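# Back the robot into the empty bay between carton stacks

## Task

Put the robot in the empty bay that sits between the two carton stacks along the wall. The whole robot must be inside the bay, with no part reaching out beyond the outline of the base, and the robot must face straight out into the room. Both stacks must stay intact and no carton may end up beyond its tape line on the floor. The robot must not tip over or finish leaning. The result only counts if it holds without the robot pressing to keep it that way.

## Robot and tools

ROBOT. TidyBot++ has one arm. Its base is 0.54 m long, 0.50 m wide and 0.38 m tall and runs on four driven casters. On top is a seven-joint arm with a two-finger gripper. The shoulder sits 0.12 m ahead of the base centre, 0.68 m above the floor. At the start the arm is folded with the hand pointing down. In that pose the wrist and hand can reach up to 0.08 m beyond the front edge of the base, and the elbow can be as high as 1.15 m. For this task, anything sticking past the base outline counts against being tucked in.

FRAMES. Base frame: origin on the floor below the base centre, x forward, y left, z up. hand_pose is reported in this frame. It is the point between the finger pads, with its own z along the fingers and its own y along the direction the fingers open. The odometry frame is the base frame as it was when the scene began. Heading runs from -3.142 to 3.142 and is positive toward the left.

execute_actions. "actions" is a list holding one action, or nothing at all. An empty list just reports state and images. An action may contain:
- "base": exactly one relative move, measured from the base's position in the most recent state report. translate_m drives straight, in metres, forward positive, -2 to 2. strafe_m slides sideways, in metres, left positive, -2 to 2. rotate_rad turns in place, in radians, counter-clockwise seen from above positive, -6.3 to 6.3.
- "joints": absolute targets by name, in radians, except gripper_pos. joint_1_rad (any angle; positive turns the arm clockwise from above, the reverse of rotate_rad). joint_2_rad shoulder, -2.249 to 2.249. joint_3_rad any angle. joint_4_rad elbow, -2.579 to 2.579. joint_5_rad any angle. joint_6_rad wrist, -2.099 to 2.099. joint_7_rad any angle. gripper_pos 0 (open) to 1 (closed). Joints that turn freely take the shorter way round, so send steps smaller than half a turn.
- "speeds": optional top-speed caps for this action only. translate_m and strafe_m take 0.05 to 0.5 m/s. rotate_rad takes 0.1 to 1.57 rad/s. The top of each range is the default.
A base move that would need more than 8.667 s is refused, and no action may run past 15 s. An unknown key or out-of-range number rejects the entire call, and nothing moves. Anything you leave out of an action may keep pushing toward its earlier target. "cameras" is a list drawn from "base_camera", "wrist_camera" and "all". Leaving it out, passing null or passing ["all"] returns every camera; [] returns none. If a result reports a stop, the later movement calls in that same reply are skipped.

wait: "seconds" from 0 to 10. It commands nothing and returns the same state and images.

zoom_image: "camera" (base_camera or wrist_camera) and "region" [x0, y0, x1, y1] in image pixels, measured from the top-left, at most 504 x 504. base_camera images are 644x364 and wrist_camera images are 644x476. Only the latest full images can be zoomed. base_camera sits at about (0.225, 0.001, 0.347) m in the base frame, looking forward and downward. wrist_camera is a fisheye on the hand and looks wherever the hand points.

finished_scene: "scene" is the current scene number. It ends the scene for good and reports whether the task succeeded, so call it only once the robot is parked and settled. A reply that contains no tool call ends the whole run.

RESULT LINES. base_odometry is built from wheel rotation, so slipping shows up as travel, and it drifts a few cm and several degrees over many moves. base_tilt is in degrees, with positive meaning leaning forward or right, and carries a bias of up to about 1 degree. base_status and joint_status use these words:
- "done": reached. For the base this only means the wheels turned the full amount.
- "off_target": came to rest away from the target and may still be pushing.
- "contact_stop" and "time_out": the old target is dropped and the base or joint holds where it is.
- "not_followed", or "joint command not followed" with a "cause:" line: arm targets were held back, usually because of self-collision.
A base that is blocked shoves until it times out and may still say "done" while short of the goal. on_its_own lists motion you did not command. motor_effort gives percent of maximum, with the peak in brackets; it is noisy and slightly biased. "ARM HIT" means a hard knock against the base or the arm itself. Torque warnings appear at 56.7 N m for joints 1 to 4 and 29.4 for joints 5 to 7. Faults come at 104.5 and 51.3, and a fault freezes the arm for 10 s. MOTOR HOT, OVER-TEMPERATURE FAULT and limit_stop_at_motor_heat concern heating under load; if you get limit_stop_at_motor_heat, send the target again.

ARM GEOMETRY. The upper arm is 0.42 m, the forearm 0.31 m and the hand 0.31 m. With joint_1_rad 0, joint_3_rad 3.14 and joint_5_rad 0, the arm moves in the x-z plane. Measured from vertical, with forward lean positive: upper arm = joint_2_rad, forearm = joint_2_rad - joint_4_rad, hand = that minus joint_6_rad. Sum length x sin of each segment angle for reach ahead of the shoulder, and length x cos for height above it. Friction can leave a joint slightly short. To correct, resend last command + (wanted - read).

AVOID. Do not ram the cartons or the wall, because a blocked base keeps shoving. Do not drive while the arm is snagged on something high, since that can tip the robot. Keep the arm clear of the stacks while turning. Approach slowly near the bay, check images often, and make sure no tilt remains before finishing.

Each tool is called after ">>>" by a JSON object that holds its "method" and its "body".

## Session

>>> {"method": "execute_actions", "body": {"actions": []}}

Scene clock: 0.00 s.
base_odometry: x=+0.000 y=+0.000 heading=+0.000 (m, m, rad; odometry frame)
base_tilt: forward=+0.1 right=+0.0 (deg)
base_status: not commanded
joint_positions: joint_1_rad=-0.007 joint_2_rad=-0.347 joint_3_rad=+3.122 joint_4_rad=-2.557 joint_5_rad=-0.011 joint_6_rad=-0.838 joint_7_rad=+1.577 gripper_pos=+0.000
joint_status: not commanded
motor_effort: joint_1_rad=+1 joint_2_rad=-2 joint_3_rad=+2 joint_4_rad=+16 joint_5_rad=+0 joint_6_rad=+2 joint_7_rad=+0 (%)
hand_pose: x=+0.2569 y=+0.0066 z=+0.5799 quat_wxyz=(-0.001, +0.999, +0.013, +0.047) (m; base frame)
pictures: base_camera, wrist_camera
camera_calibration (this result's frames):
wrist_camera: T_world_to_cam=[[0.0272826, -0.998641, -0.0444013, 0.0330732], [-0.991442, -0.02136, -0.128785, 0.39024], [0.127662, 0.0475349, -0.990678, 0.675271], [0, 0, 0, 1]] pos_world=[0.299792, 0.00926482, 0.720701]
Images, in order (width x height): base_camera 644x364, wrist_camera 644x476.

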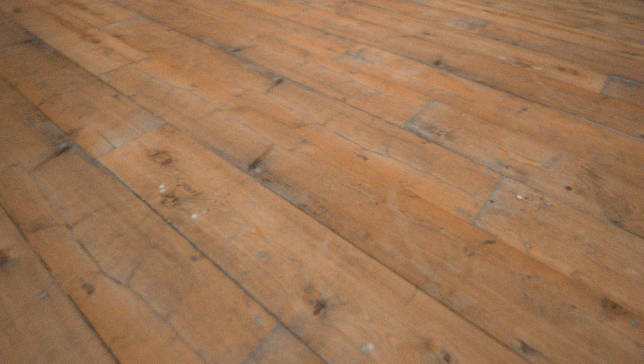

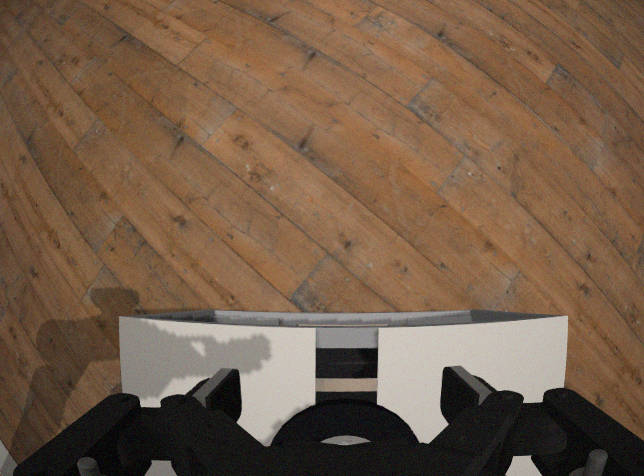

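>>> {"method": "execute_actions", "body": {"actions": [{"joints": {"joint_6_rad": 0.35}}], "cameras": ["wrist_camera"]}}

Scene clock: 2.03 s.
base_odometry: x=+0.000 y=+0.000 heading=+0.000 (m, m, rad; odometry frame)
base_tilt: forward=+0.0 right=+0.0 (deg)
base_status: not commanded
joint_positions: joint_1_rad=-0.007 joint_2_rad=-0.347 joint_3_rad=+3.122 joint_4_rad=-2.556 joint_5_rad=-0.011 joint_6_rad=+0.328 joint_7_rad=+1.577 gripper_pos=+0.000
joint_status: all done
motor_effort: joint_1_rad=+1(1) joint_2_rad=-6(6) joint_3_rad=+2(2) joint_4_rad=+19(19) joint_5_rad=+0(0) joint_6_rad=+9(10) joint_7_rad=+0(1) (%)
hand_pose: x=+0.5246 y=+0.0113 z=+0.7952 quat_wxyz=(-0.004, +0.808, +0.010, +0.589) (m; base frame)
pictures: wrist_camera
camera_calibration (this result's frames):
wrist_camera: T_world_to_cam=[[0.0613028, -0.998061, -0.0108147, -0.00457179], [-0.270794, -0.00620208, -0.962617, 0.968295], [0.960683, 0.0619396, -0.270649, -0.155488], [0, 0, 0, 1]] pos_world=[0.411863, 0.0110734, 0.889965]
Images, in order (width x height): wrist_camera 644x476.

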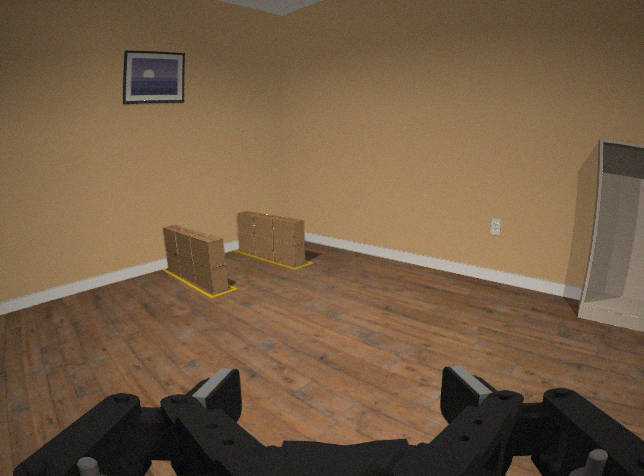

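>>> {"method": "zoom_image", "body": {"camera": "wrist_camera", "region": [140, 190, 340, 310]}}

Region (140, 190, 340, 310) of wrist_camera's 644x476 image, scaled by 2.520; it fills the top 302 rows of this view, and the rest is white.

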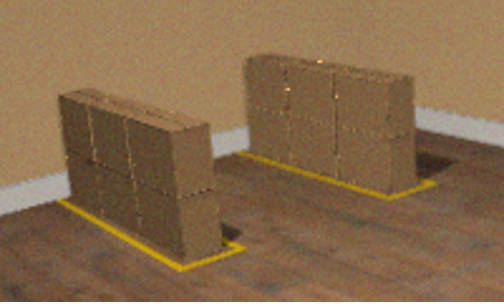

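>>> {"method": "execute_actions", "body": {"actions": []}}

>>> {"method": "zoom_image", "body": {"camera": "base_camera", "region": [0, 0, 504, 364]}}

Scene clock: 6.60 s.
base_odometry: x=+0.000 y=+0.000 heading=+0.000 (m, m, rad; odometry frame)
base_tilt: forward=+0.1 right=+0.0 (deg)
base_status: not commanded
joint_positions: joint_1_rad=-0.007 joint_2_rad=-0.347 joint_3_rad=+3.122 joint_4_rad=-2.556 joint_5_rad=-0.011 joint_6_rad=+0.328 joint_7_rad=+1.577 gripper_pos=+0.000
joint_status: all done
motor_effort: joint_1_rad=+1(1) joint_2_rad=-6(6) joint_3_rad=+2(2) joint_4_rad=+19(19) joint_5_rad=+0(0) joint_6_rad=+9(10) joint_7_rad=+0(1) (%)
hand_pose: x=+0.5246 y=+0.0113 z=+0.7952 quat_wxyz=(-0.004, +0.808, +0.010, +0.589) (m; base frame)
pictures: base_camera, wrist_camera
camera_calibration (this result's frames):
wrist_camera: T_world_to_cam=[[0.0613023, -0.998061, -0.0108148, -0.00457165], [-0.270795, -0.00620186, -0.962617, 0.968295], [0.960683, 0.0619392, -0.27065, -0.155487], [0, 0, 0, 1]] pos_world=[0.411863, 0.0110732, 0.889965]
Images, in order (width x height): base_camera 644x364, wrist_camera 644x476.

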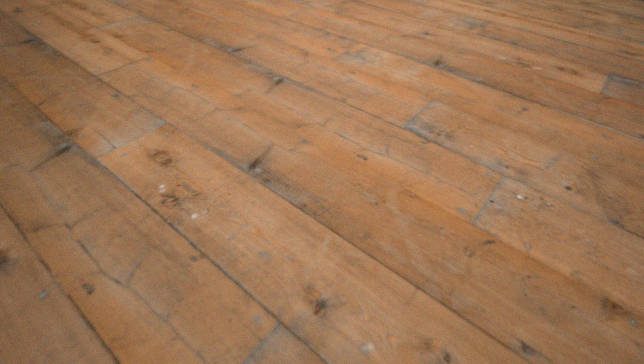

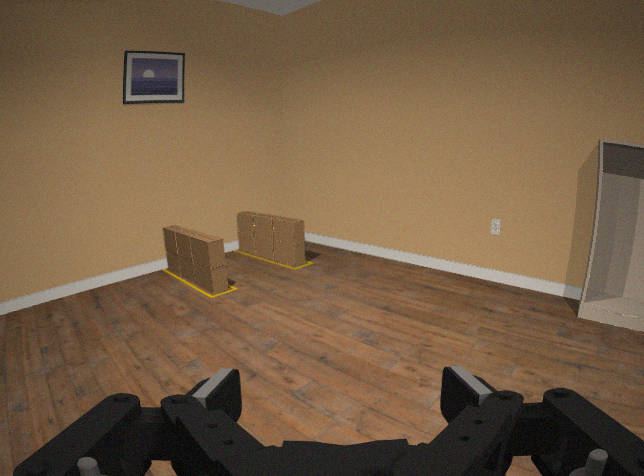

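Region (0, 0, 504, 364) of base_camera's 644x364 image, scaled by 1.000.

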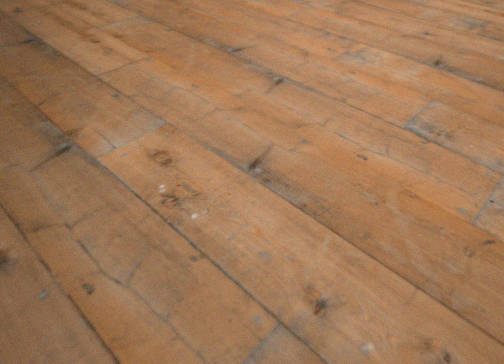

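>>> {"method": "zoom_image", "body": {"camera": "base_camera", "region": [60, 60, 220, 200]}}

>>> {"method": "zoom_image", "body": {"camera": "base_camera", "region": [220, 224, 380, 364]}}

>>> {"method": "zoom_image", "body": {"camera": "base_camera", "region": [400, 224, 560, 364]}}

Region (60, 60, 220, 200) of base_camera's 644x364 image, scaled by 3.150; it fills the top 441 rows of this view, and the rest is white.

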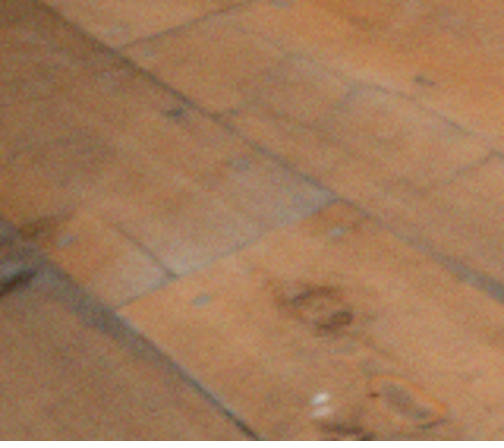

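Region (220, 224, 380, 364) of base_camera's 644x364 image, scaled by 3.150; it fills the top 441 rows of this view, and the rest is white.

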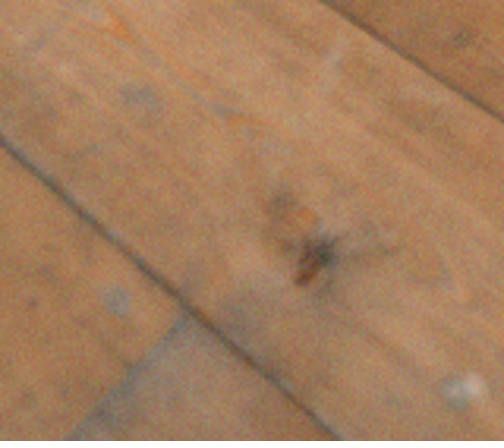

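Region (400, 224, 560, 364) of base_camera's 644x364 image, scaled by 3.150; it fills the top 441 rows of this view, and the rest is white.

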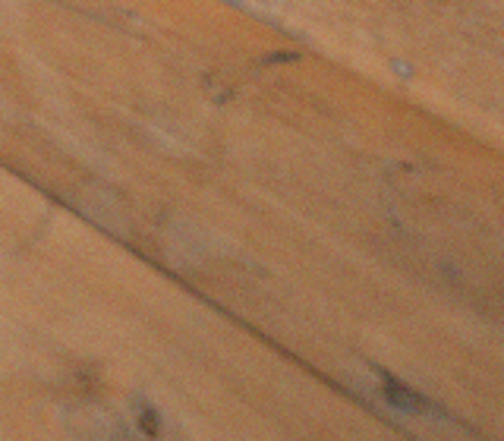

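>>> {"method": "execute_actions", "body": {"actions": [{"base": {"translate_m": 2.0}, "joints": {"joint_1_rad": 3.12, "joint_2_rad": -0.15, "joint_4_rad": -2.45, "joint_6_rad": -0.4}}]}}

>>> {"method": "execute_actions", "body": {"actions": [{"base": {"rotate_rad": -2.268}}]}}

Scene clock: 20.77 s.
base_odometry: x=+2.000 y=+0.001 heading=+0.000 (m, m, rad; odometry frame)
base_tilt: forward=+0.1 right=+0.0 (deg)
base_status: done
joint_positions: joint_1_rad=+3.110 joint_2_rad=-0.161 joint_3_rad=+3.122 joint_4_rad=-2.460 joint_5_rad=-0.011 joint_6_rad=-0.358 joint_7_rad=+1.577 gripper_pos=+0.000
joint_status: all done
motor_effort: joint_1_rad=+1(1) joint_2_rad=-10(10) joint_3_rad=+2(2) joint_4_rad=+15(19) joint_5_rad=+0(1) joint_6_rad=+4(9) joint_7_rad=-1(1) (%)
hand_pose: x=-0.1924 y=-0.0183 z=+0.6125 quat_wxyz=(+0.240, +0.024, -0.970, +0.007) (m; base frame)
pictures: base_camera, wrist_camera
camera_calibration (this result's frames):
wrist_camera: T_world_to_cam=[[-0.0680914, 0.996841, -0.0408754, 0.0378679], [0.86665, 0.0388024, -0.497405, 0.532814], [-0.494248, -0.0692937, -0.866555, 0.568265], [0, 0, 0, 1]] pos_world=[-0.17832, -0.0190455, 0.759005]
Images, in order (width x height): base_camera 644x364, wrist_camera 644x476.

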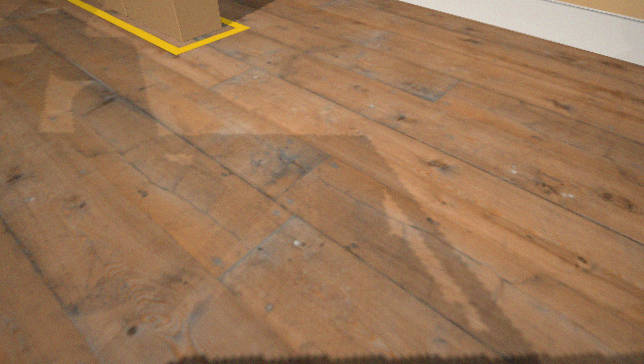

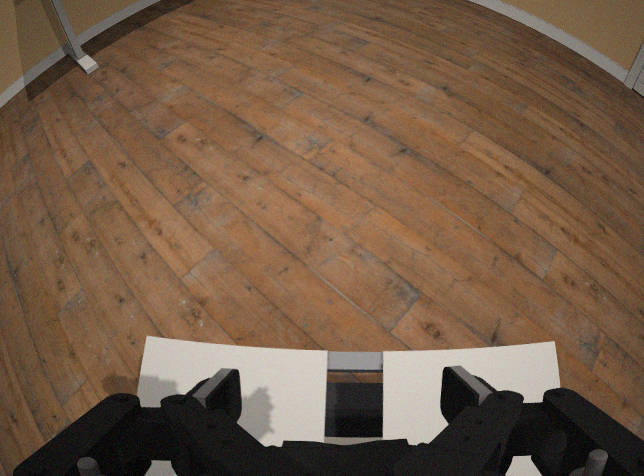

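Scene clock: 23.50 s.
base_odometry: x=+2.000 y=+0.001 heading=-2.268 (m, m, rad; odometry frame)
base_tilt: forward=+0.1 right=+0.0 (deg)
base_status: done
joint_positions: joint_1_rad=+3.110 joint_2_rad=-0.161 joint_3_rad=+3.122 joint_4_rad=-2.460 joint_5_rad=-0.011 joint_6_rad=-0.358 joint_7_rad=+1.577 gripper_pos=+0.000
joint_status: not commanded
motor_effort: joint_1_rad=+1(2) joint_2_rad=-9(10) joint_3_rad=+2(2) joint_4_rad=+16(16) joint_5_rad=+0(0) joint_6_rad=+5(5) joint_7_rad=-1(1) (%)
hand_pose: x=-0.1925 y=-0.0182 z=+0.6125 quat_wxyz=(+0.240, +0.024, -0.970, +0.007) (m; base frame)
pictures: base_camera, wrist_camera
camera_calibration (this result's frames):
wrist_camera: T_world_to_cam=[[-0.0680302, 0.996846, -0.0408731, 0.0378584], [0.86658, 0.0387402, -0.497532, 0.532971], [-0.494379, -0.0692671, -0.866482, 0.568208], [0, 0, 0, 1]] pos_world=[-0.178377, -0.0190283, 0.75906]
Images, in order (width x height): base_camera 644x364, wrist_camera 644x476.

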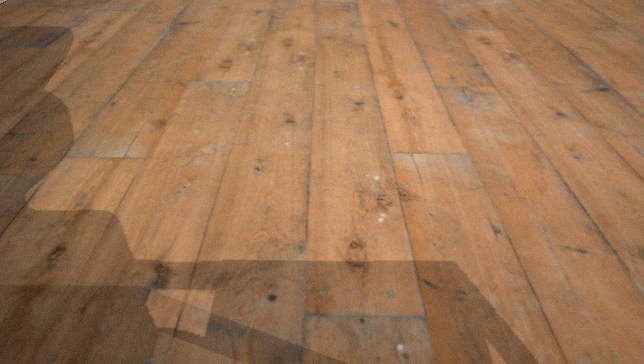

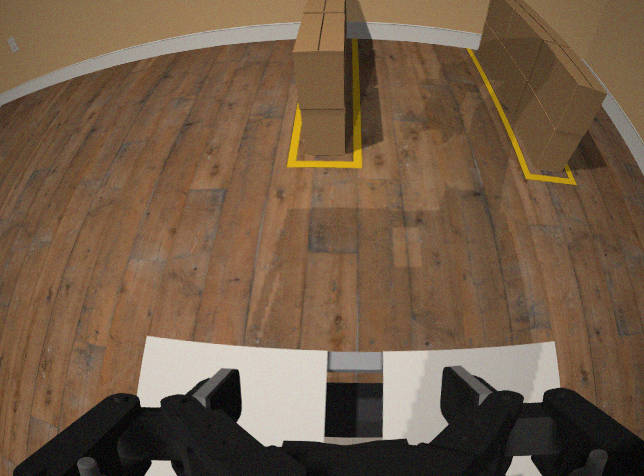

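>>> {"method": "zoom_image", "body": {"camera": "base_camera", "region": [150, 0, 514, 364]}}

>>> {"method": "zoom_image", "body": {"camera": "wrist_camera", "region": [270, 20, 430, 190]}}

>>> {"method": "zoom_image", "body": {"camera": "wrist_camera", "region": [440, 20, 610, 200]}}

>>> {"method": "zoom_image", "body": {"camera": "wrist_camera", "region": [120, 310, 580, 400]}}

Region (150, 0, 514, 364) of base_camera's 644x364 image, scaled by 1.385.

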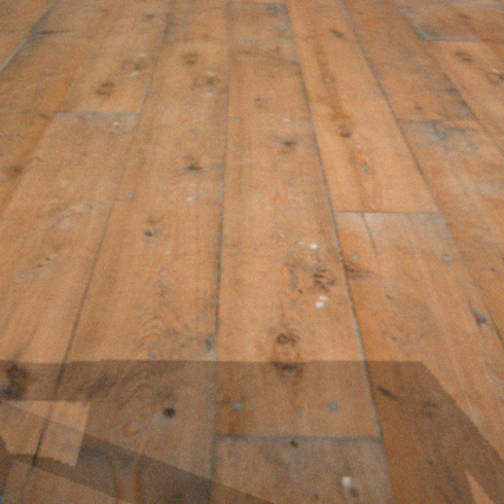

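Region (270, 20, 430, 190) of wrist_camera's 644x476 image, scaled by 2.965; it fills the left 474 columns of this view, and the rest is white.

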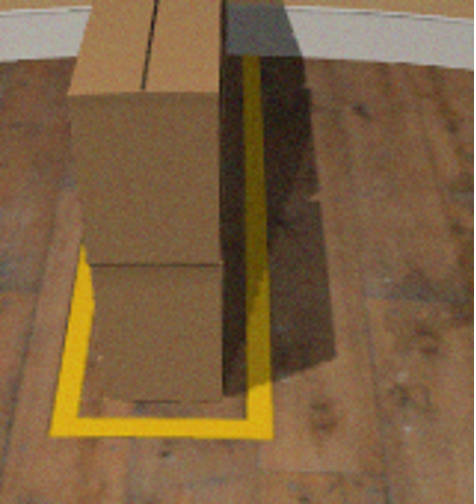

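Region (440, 20, 610, 200) of wrist_camera's 644x476 image, scaled by 2.800.

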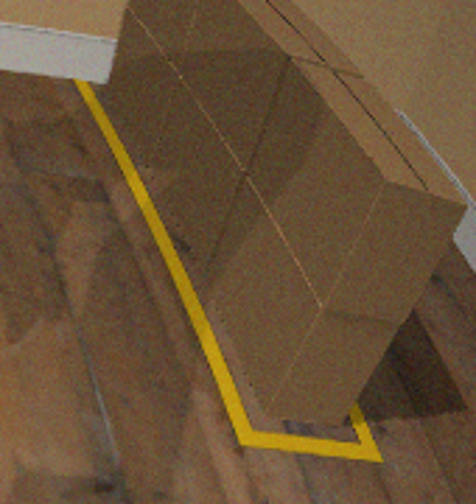

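Region (120, 310, 580, 400) of wrist_camera's 644x476 image, scaled by 1.096; it fills the top 99 rows of this view, and the rest is white.

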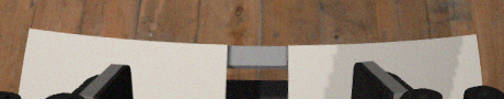

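>>> {"method": "execute_actions", "body": {"actions": [{"base": {"strafe_m": 0.31}}]}}

>>> {"method": "zoom_image", "body": {"camera": "wrist_camera", "region": [190, 20, 350, 190]}}

>>> {"method": "zoom_image", "body": {"camera": "wrist_camera", "region": [350, 20, 510, 190]}}

Scene clock: 36.73 s.
base_odometry: x=+2.238 y=-0.198 heading=-2.268 (m, m, rad; odometry frame)
base_tilt: forward=+0.1 right=+0.0 (deg)
base_status: done
joint_positions: joint_1_rad=+3.112 joint_2_rad=-0.161 joint_3_rad=+3.122 joint_4_rad=-2.460 joint_5_rad=-0.011 joint_6_rad=-0.358 joint_7_rad=+1.577 gripper_pos=+0.000
joint_status: not commanded
motor_effort: joint_1_rad=+1(2) joint_2_rad=-9(10) joint_3_rad=+1(3) joint_4_rad=+16(16) joint_5_rad=+0(0) joint_6_rad=+4(4) joint_7_rad=-1(0) (%)
hand_pose: x=-0.1926 y=-0.0174 z=+0.6125 quat_wxyz=(+0.240, +0.023, -0.970, +0.007) (m; base frame)
pictures: base_camera, wrist_camera
camera_calibration (this result's frames):
wrist_camera: T_world_to_cam=[[-0.0653098, 0.997028, -0.0408732, 0.0375348], [0.866683, 0.0363753, -0.497532, 0.532959], [-0.494566, -0.0679178, -0.866482, 0.56823], [0, 0, 0, 1]] pos_world=[-0.178427, -0.0182168, 0.75906]
Images, in order (width x height): base_camera 644x364, wrist_camera 644x476.

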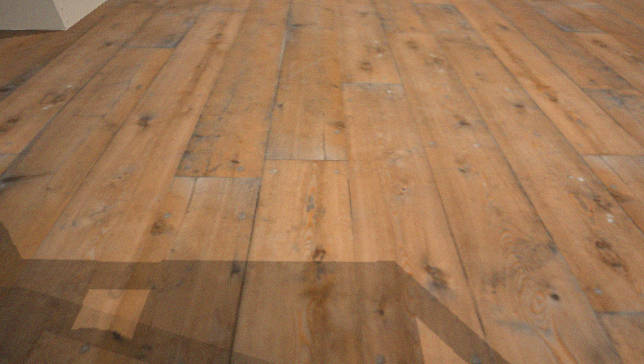

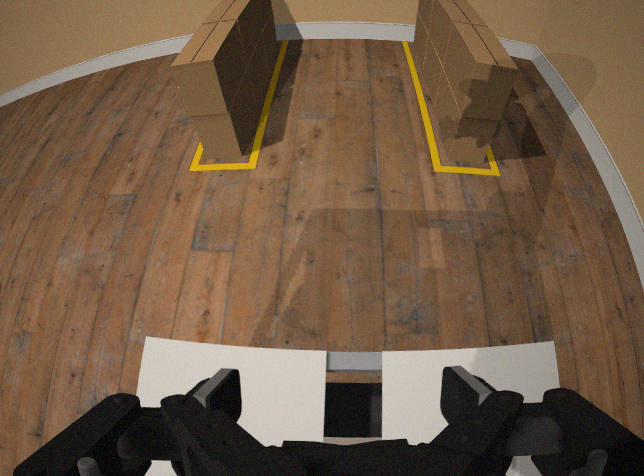

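Region (190, 20, 350, 190) of wrist_camera's 644x476 image, scaled by 2.965; it fills the left 474 columns of this view, and the rest is white.

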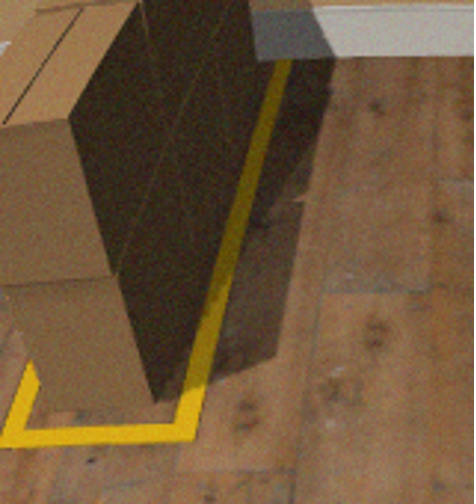

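Region (350, 20, 510, 190) of wrist_camera's 644x476 image, scaled by 2.965; it fills the left 474 columns of this view, and the rest is white.

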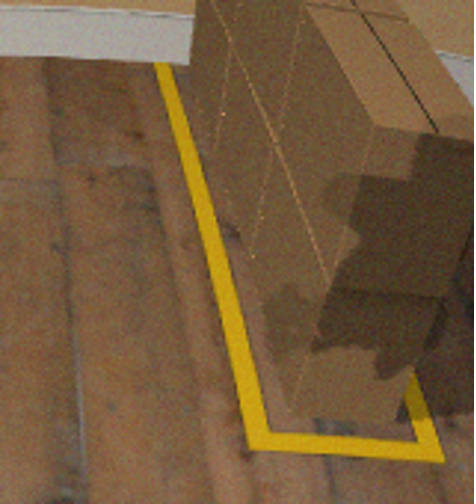

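>>> {"method": "execute_actions", "body": {"actions": [{"base": {"translate_m": -1.34}, "joints": {"joint_2_rad": -0.05, "joint_6_rad": -0.72}}]}}

>>> {"method": "zoom_image", "body": {"camera": "base_camera", "region": [0, 224, 160, 364]}}

>>> {"method": "zoom_image", "body": {"camera": "base_camera", "region": [484, 224, 644, 364]}}

Scene clock: 44.57 s.
base_odometry: x=+3.099 y=+0.829 heading=-2.268 (m, m, rad; odometry frame)
base_tilt: forward=+0.0 right=+0.0 (deg)
base_status: done
joint_positions: joint_1_rad=+3.112 joint_2_rad=-0.055 joint_3_rad=+3.122 joint_4_rad=-2.455 joint_5_rad=-0.011 joint_6_rad=-0.692 joint_7_rad=+1.577 gripper_pos=+0.000
joint_status: all done
motor_effort: joint_1_rad=+1(1) joint_2_rad=-10(11) joint_3_rad=+1(2) joint_4_rad=+13(16) joint_5_rad=+0(0) joint_6_rad=+1(5) joint_7_rad=+0(0) (%)
hand_pose: x=-0.0853 y=-0.0133 z=+0.5593 quat_wxyz=(+0.025, +0.024, -0.999, +0.003) (m; base frame)
pictures: base_camera, wrist_camera
camera_calibration (this result's frames):
wrist_camera: T_world_to_cam=[[-0.0473357, 0.997679, -0.0489456, 0.0443182], [0.995385, 0.0430188, -0.085776, 0.1941], [-0.0834713, -0.05278, -0.995111, 0.682649], [0, 0, 0, 1]] pos_world=[-0.134124, -0.0165351, 0.69813]
Images, in order (width x height): base_camera 644x364, wrist_camera 644x476.

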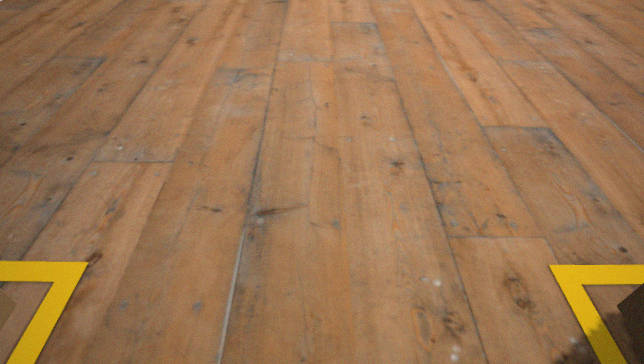

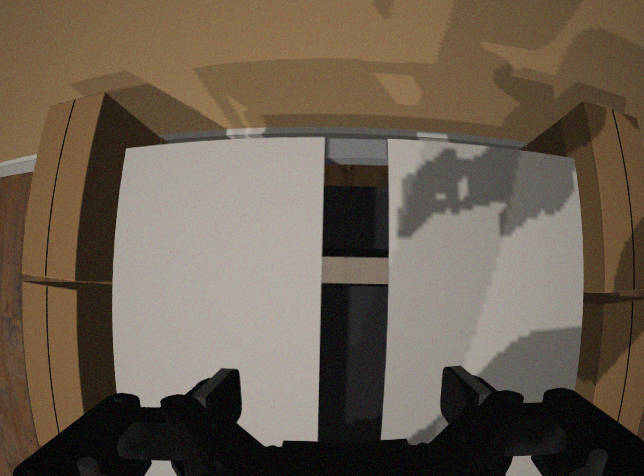

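Region (0, 224, 160, 364) of base_camera's 644x364 image, scaled by 3.150; it fills the top 441 rows of this view, and the rest is white.

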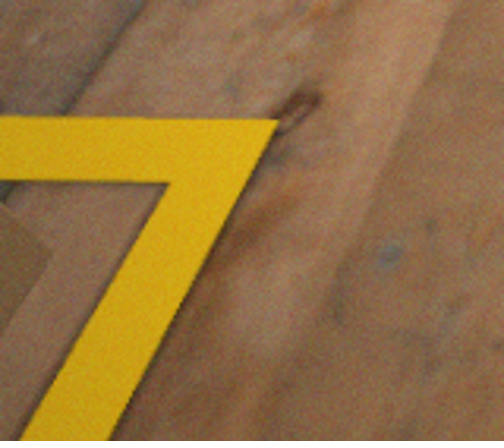

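Region (484, 224, 644, 364) of base_camera's 644x364 image, scaled by 3.150; it fills the top 441 rows of this view, and the rest is white.

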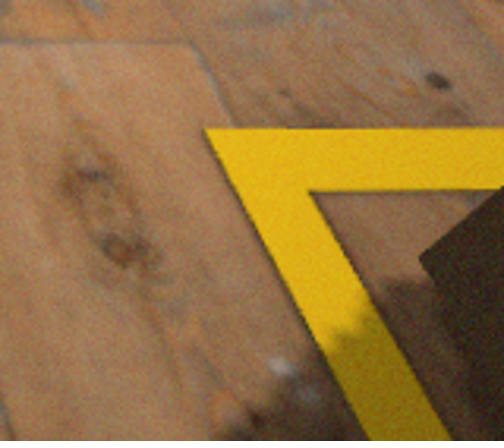

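The base is within a few millimetres of the bay's centre and lined up with it. The arm is tucked and the stacks look undisturbed. I'll end scene 2.

>>> {"method": "finished_scene", "body": {"scene": 2}}

The scene is finished: the task was done.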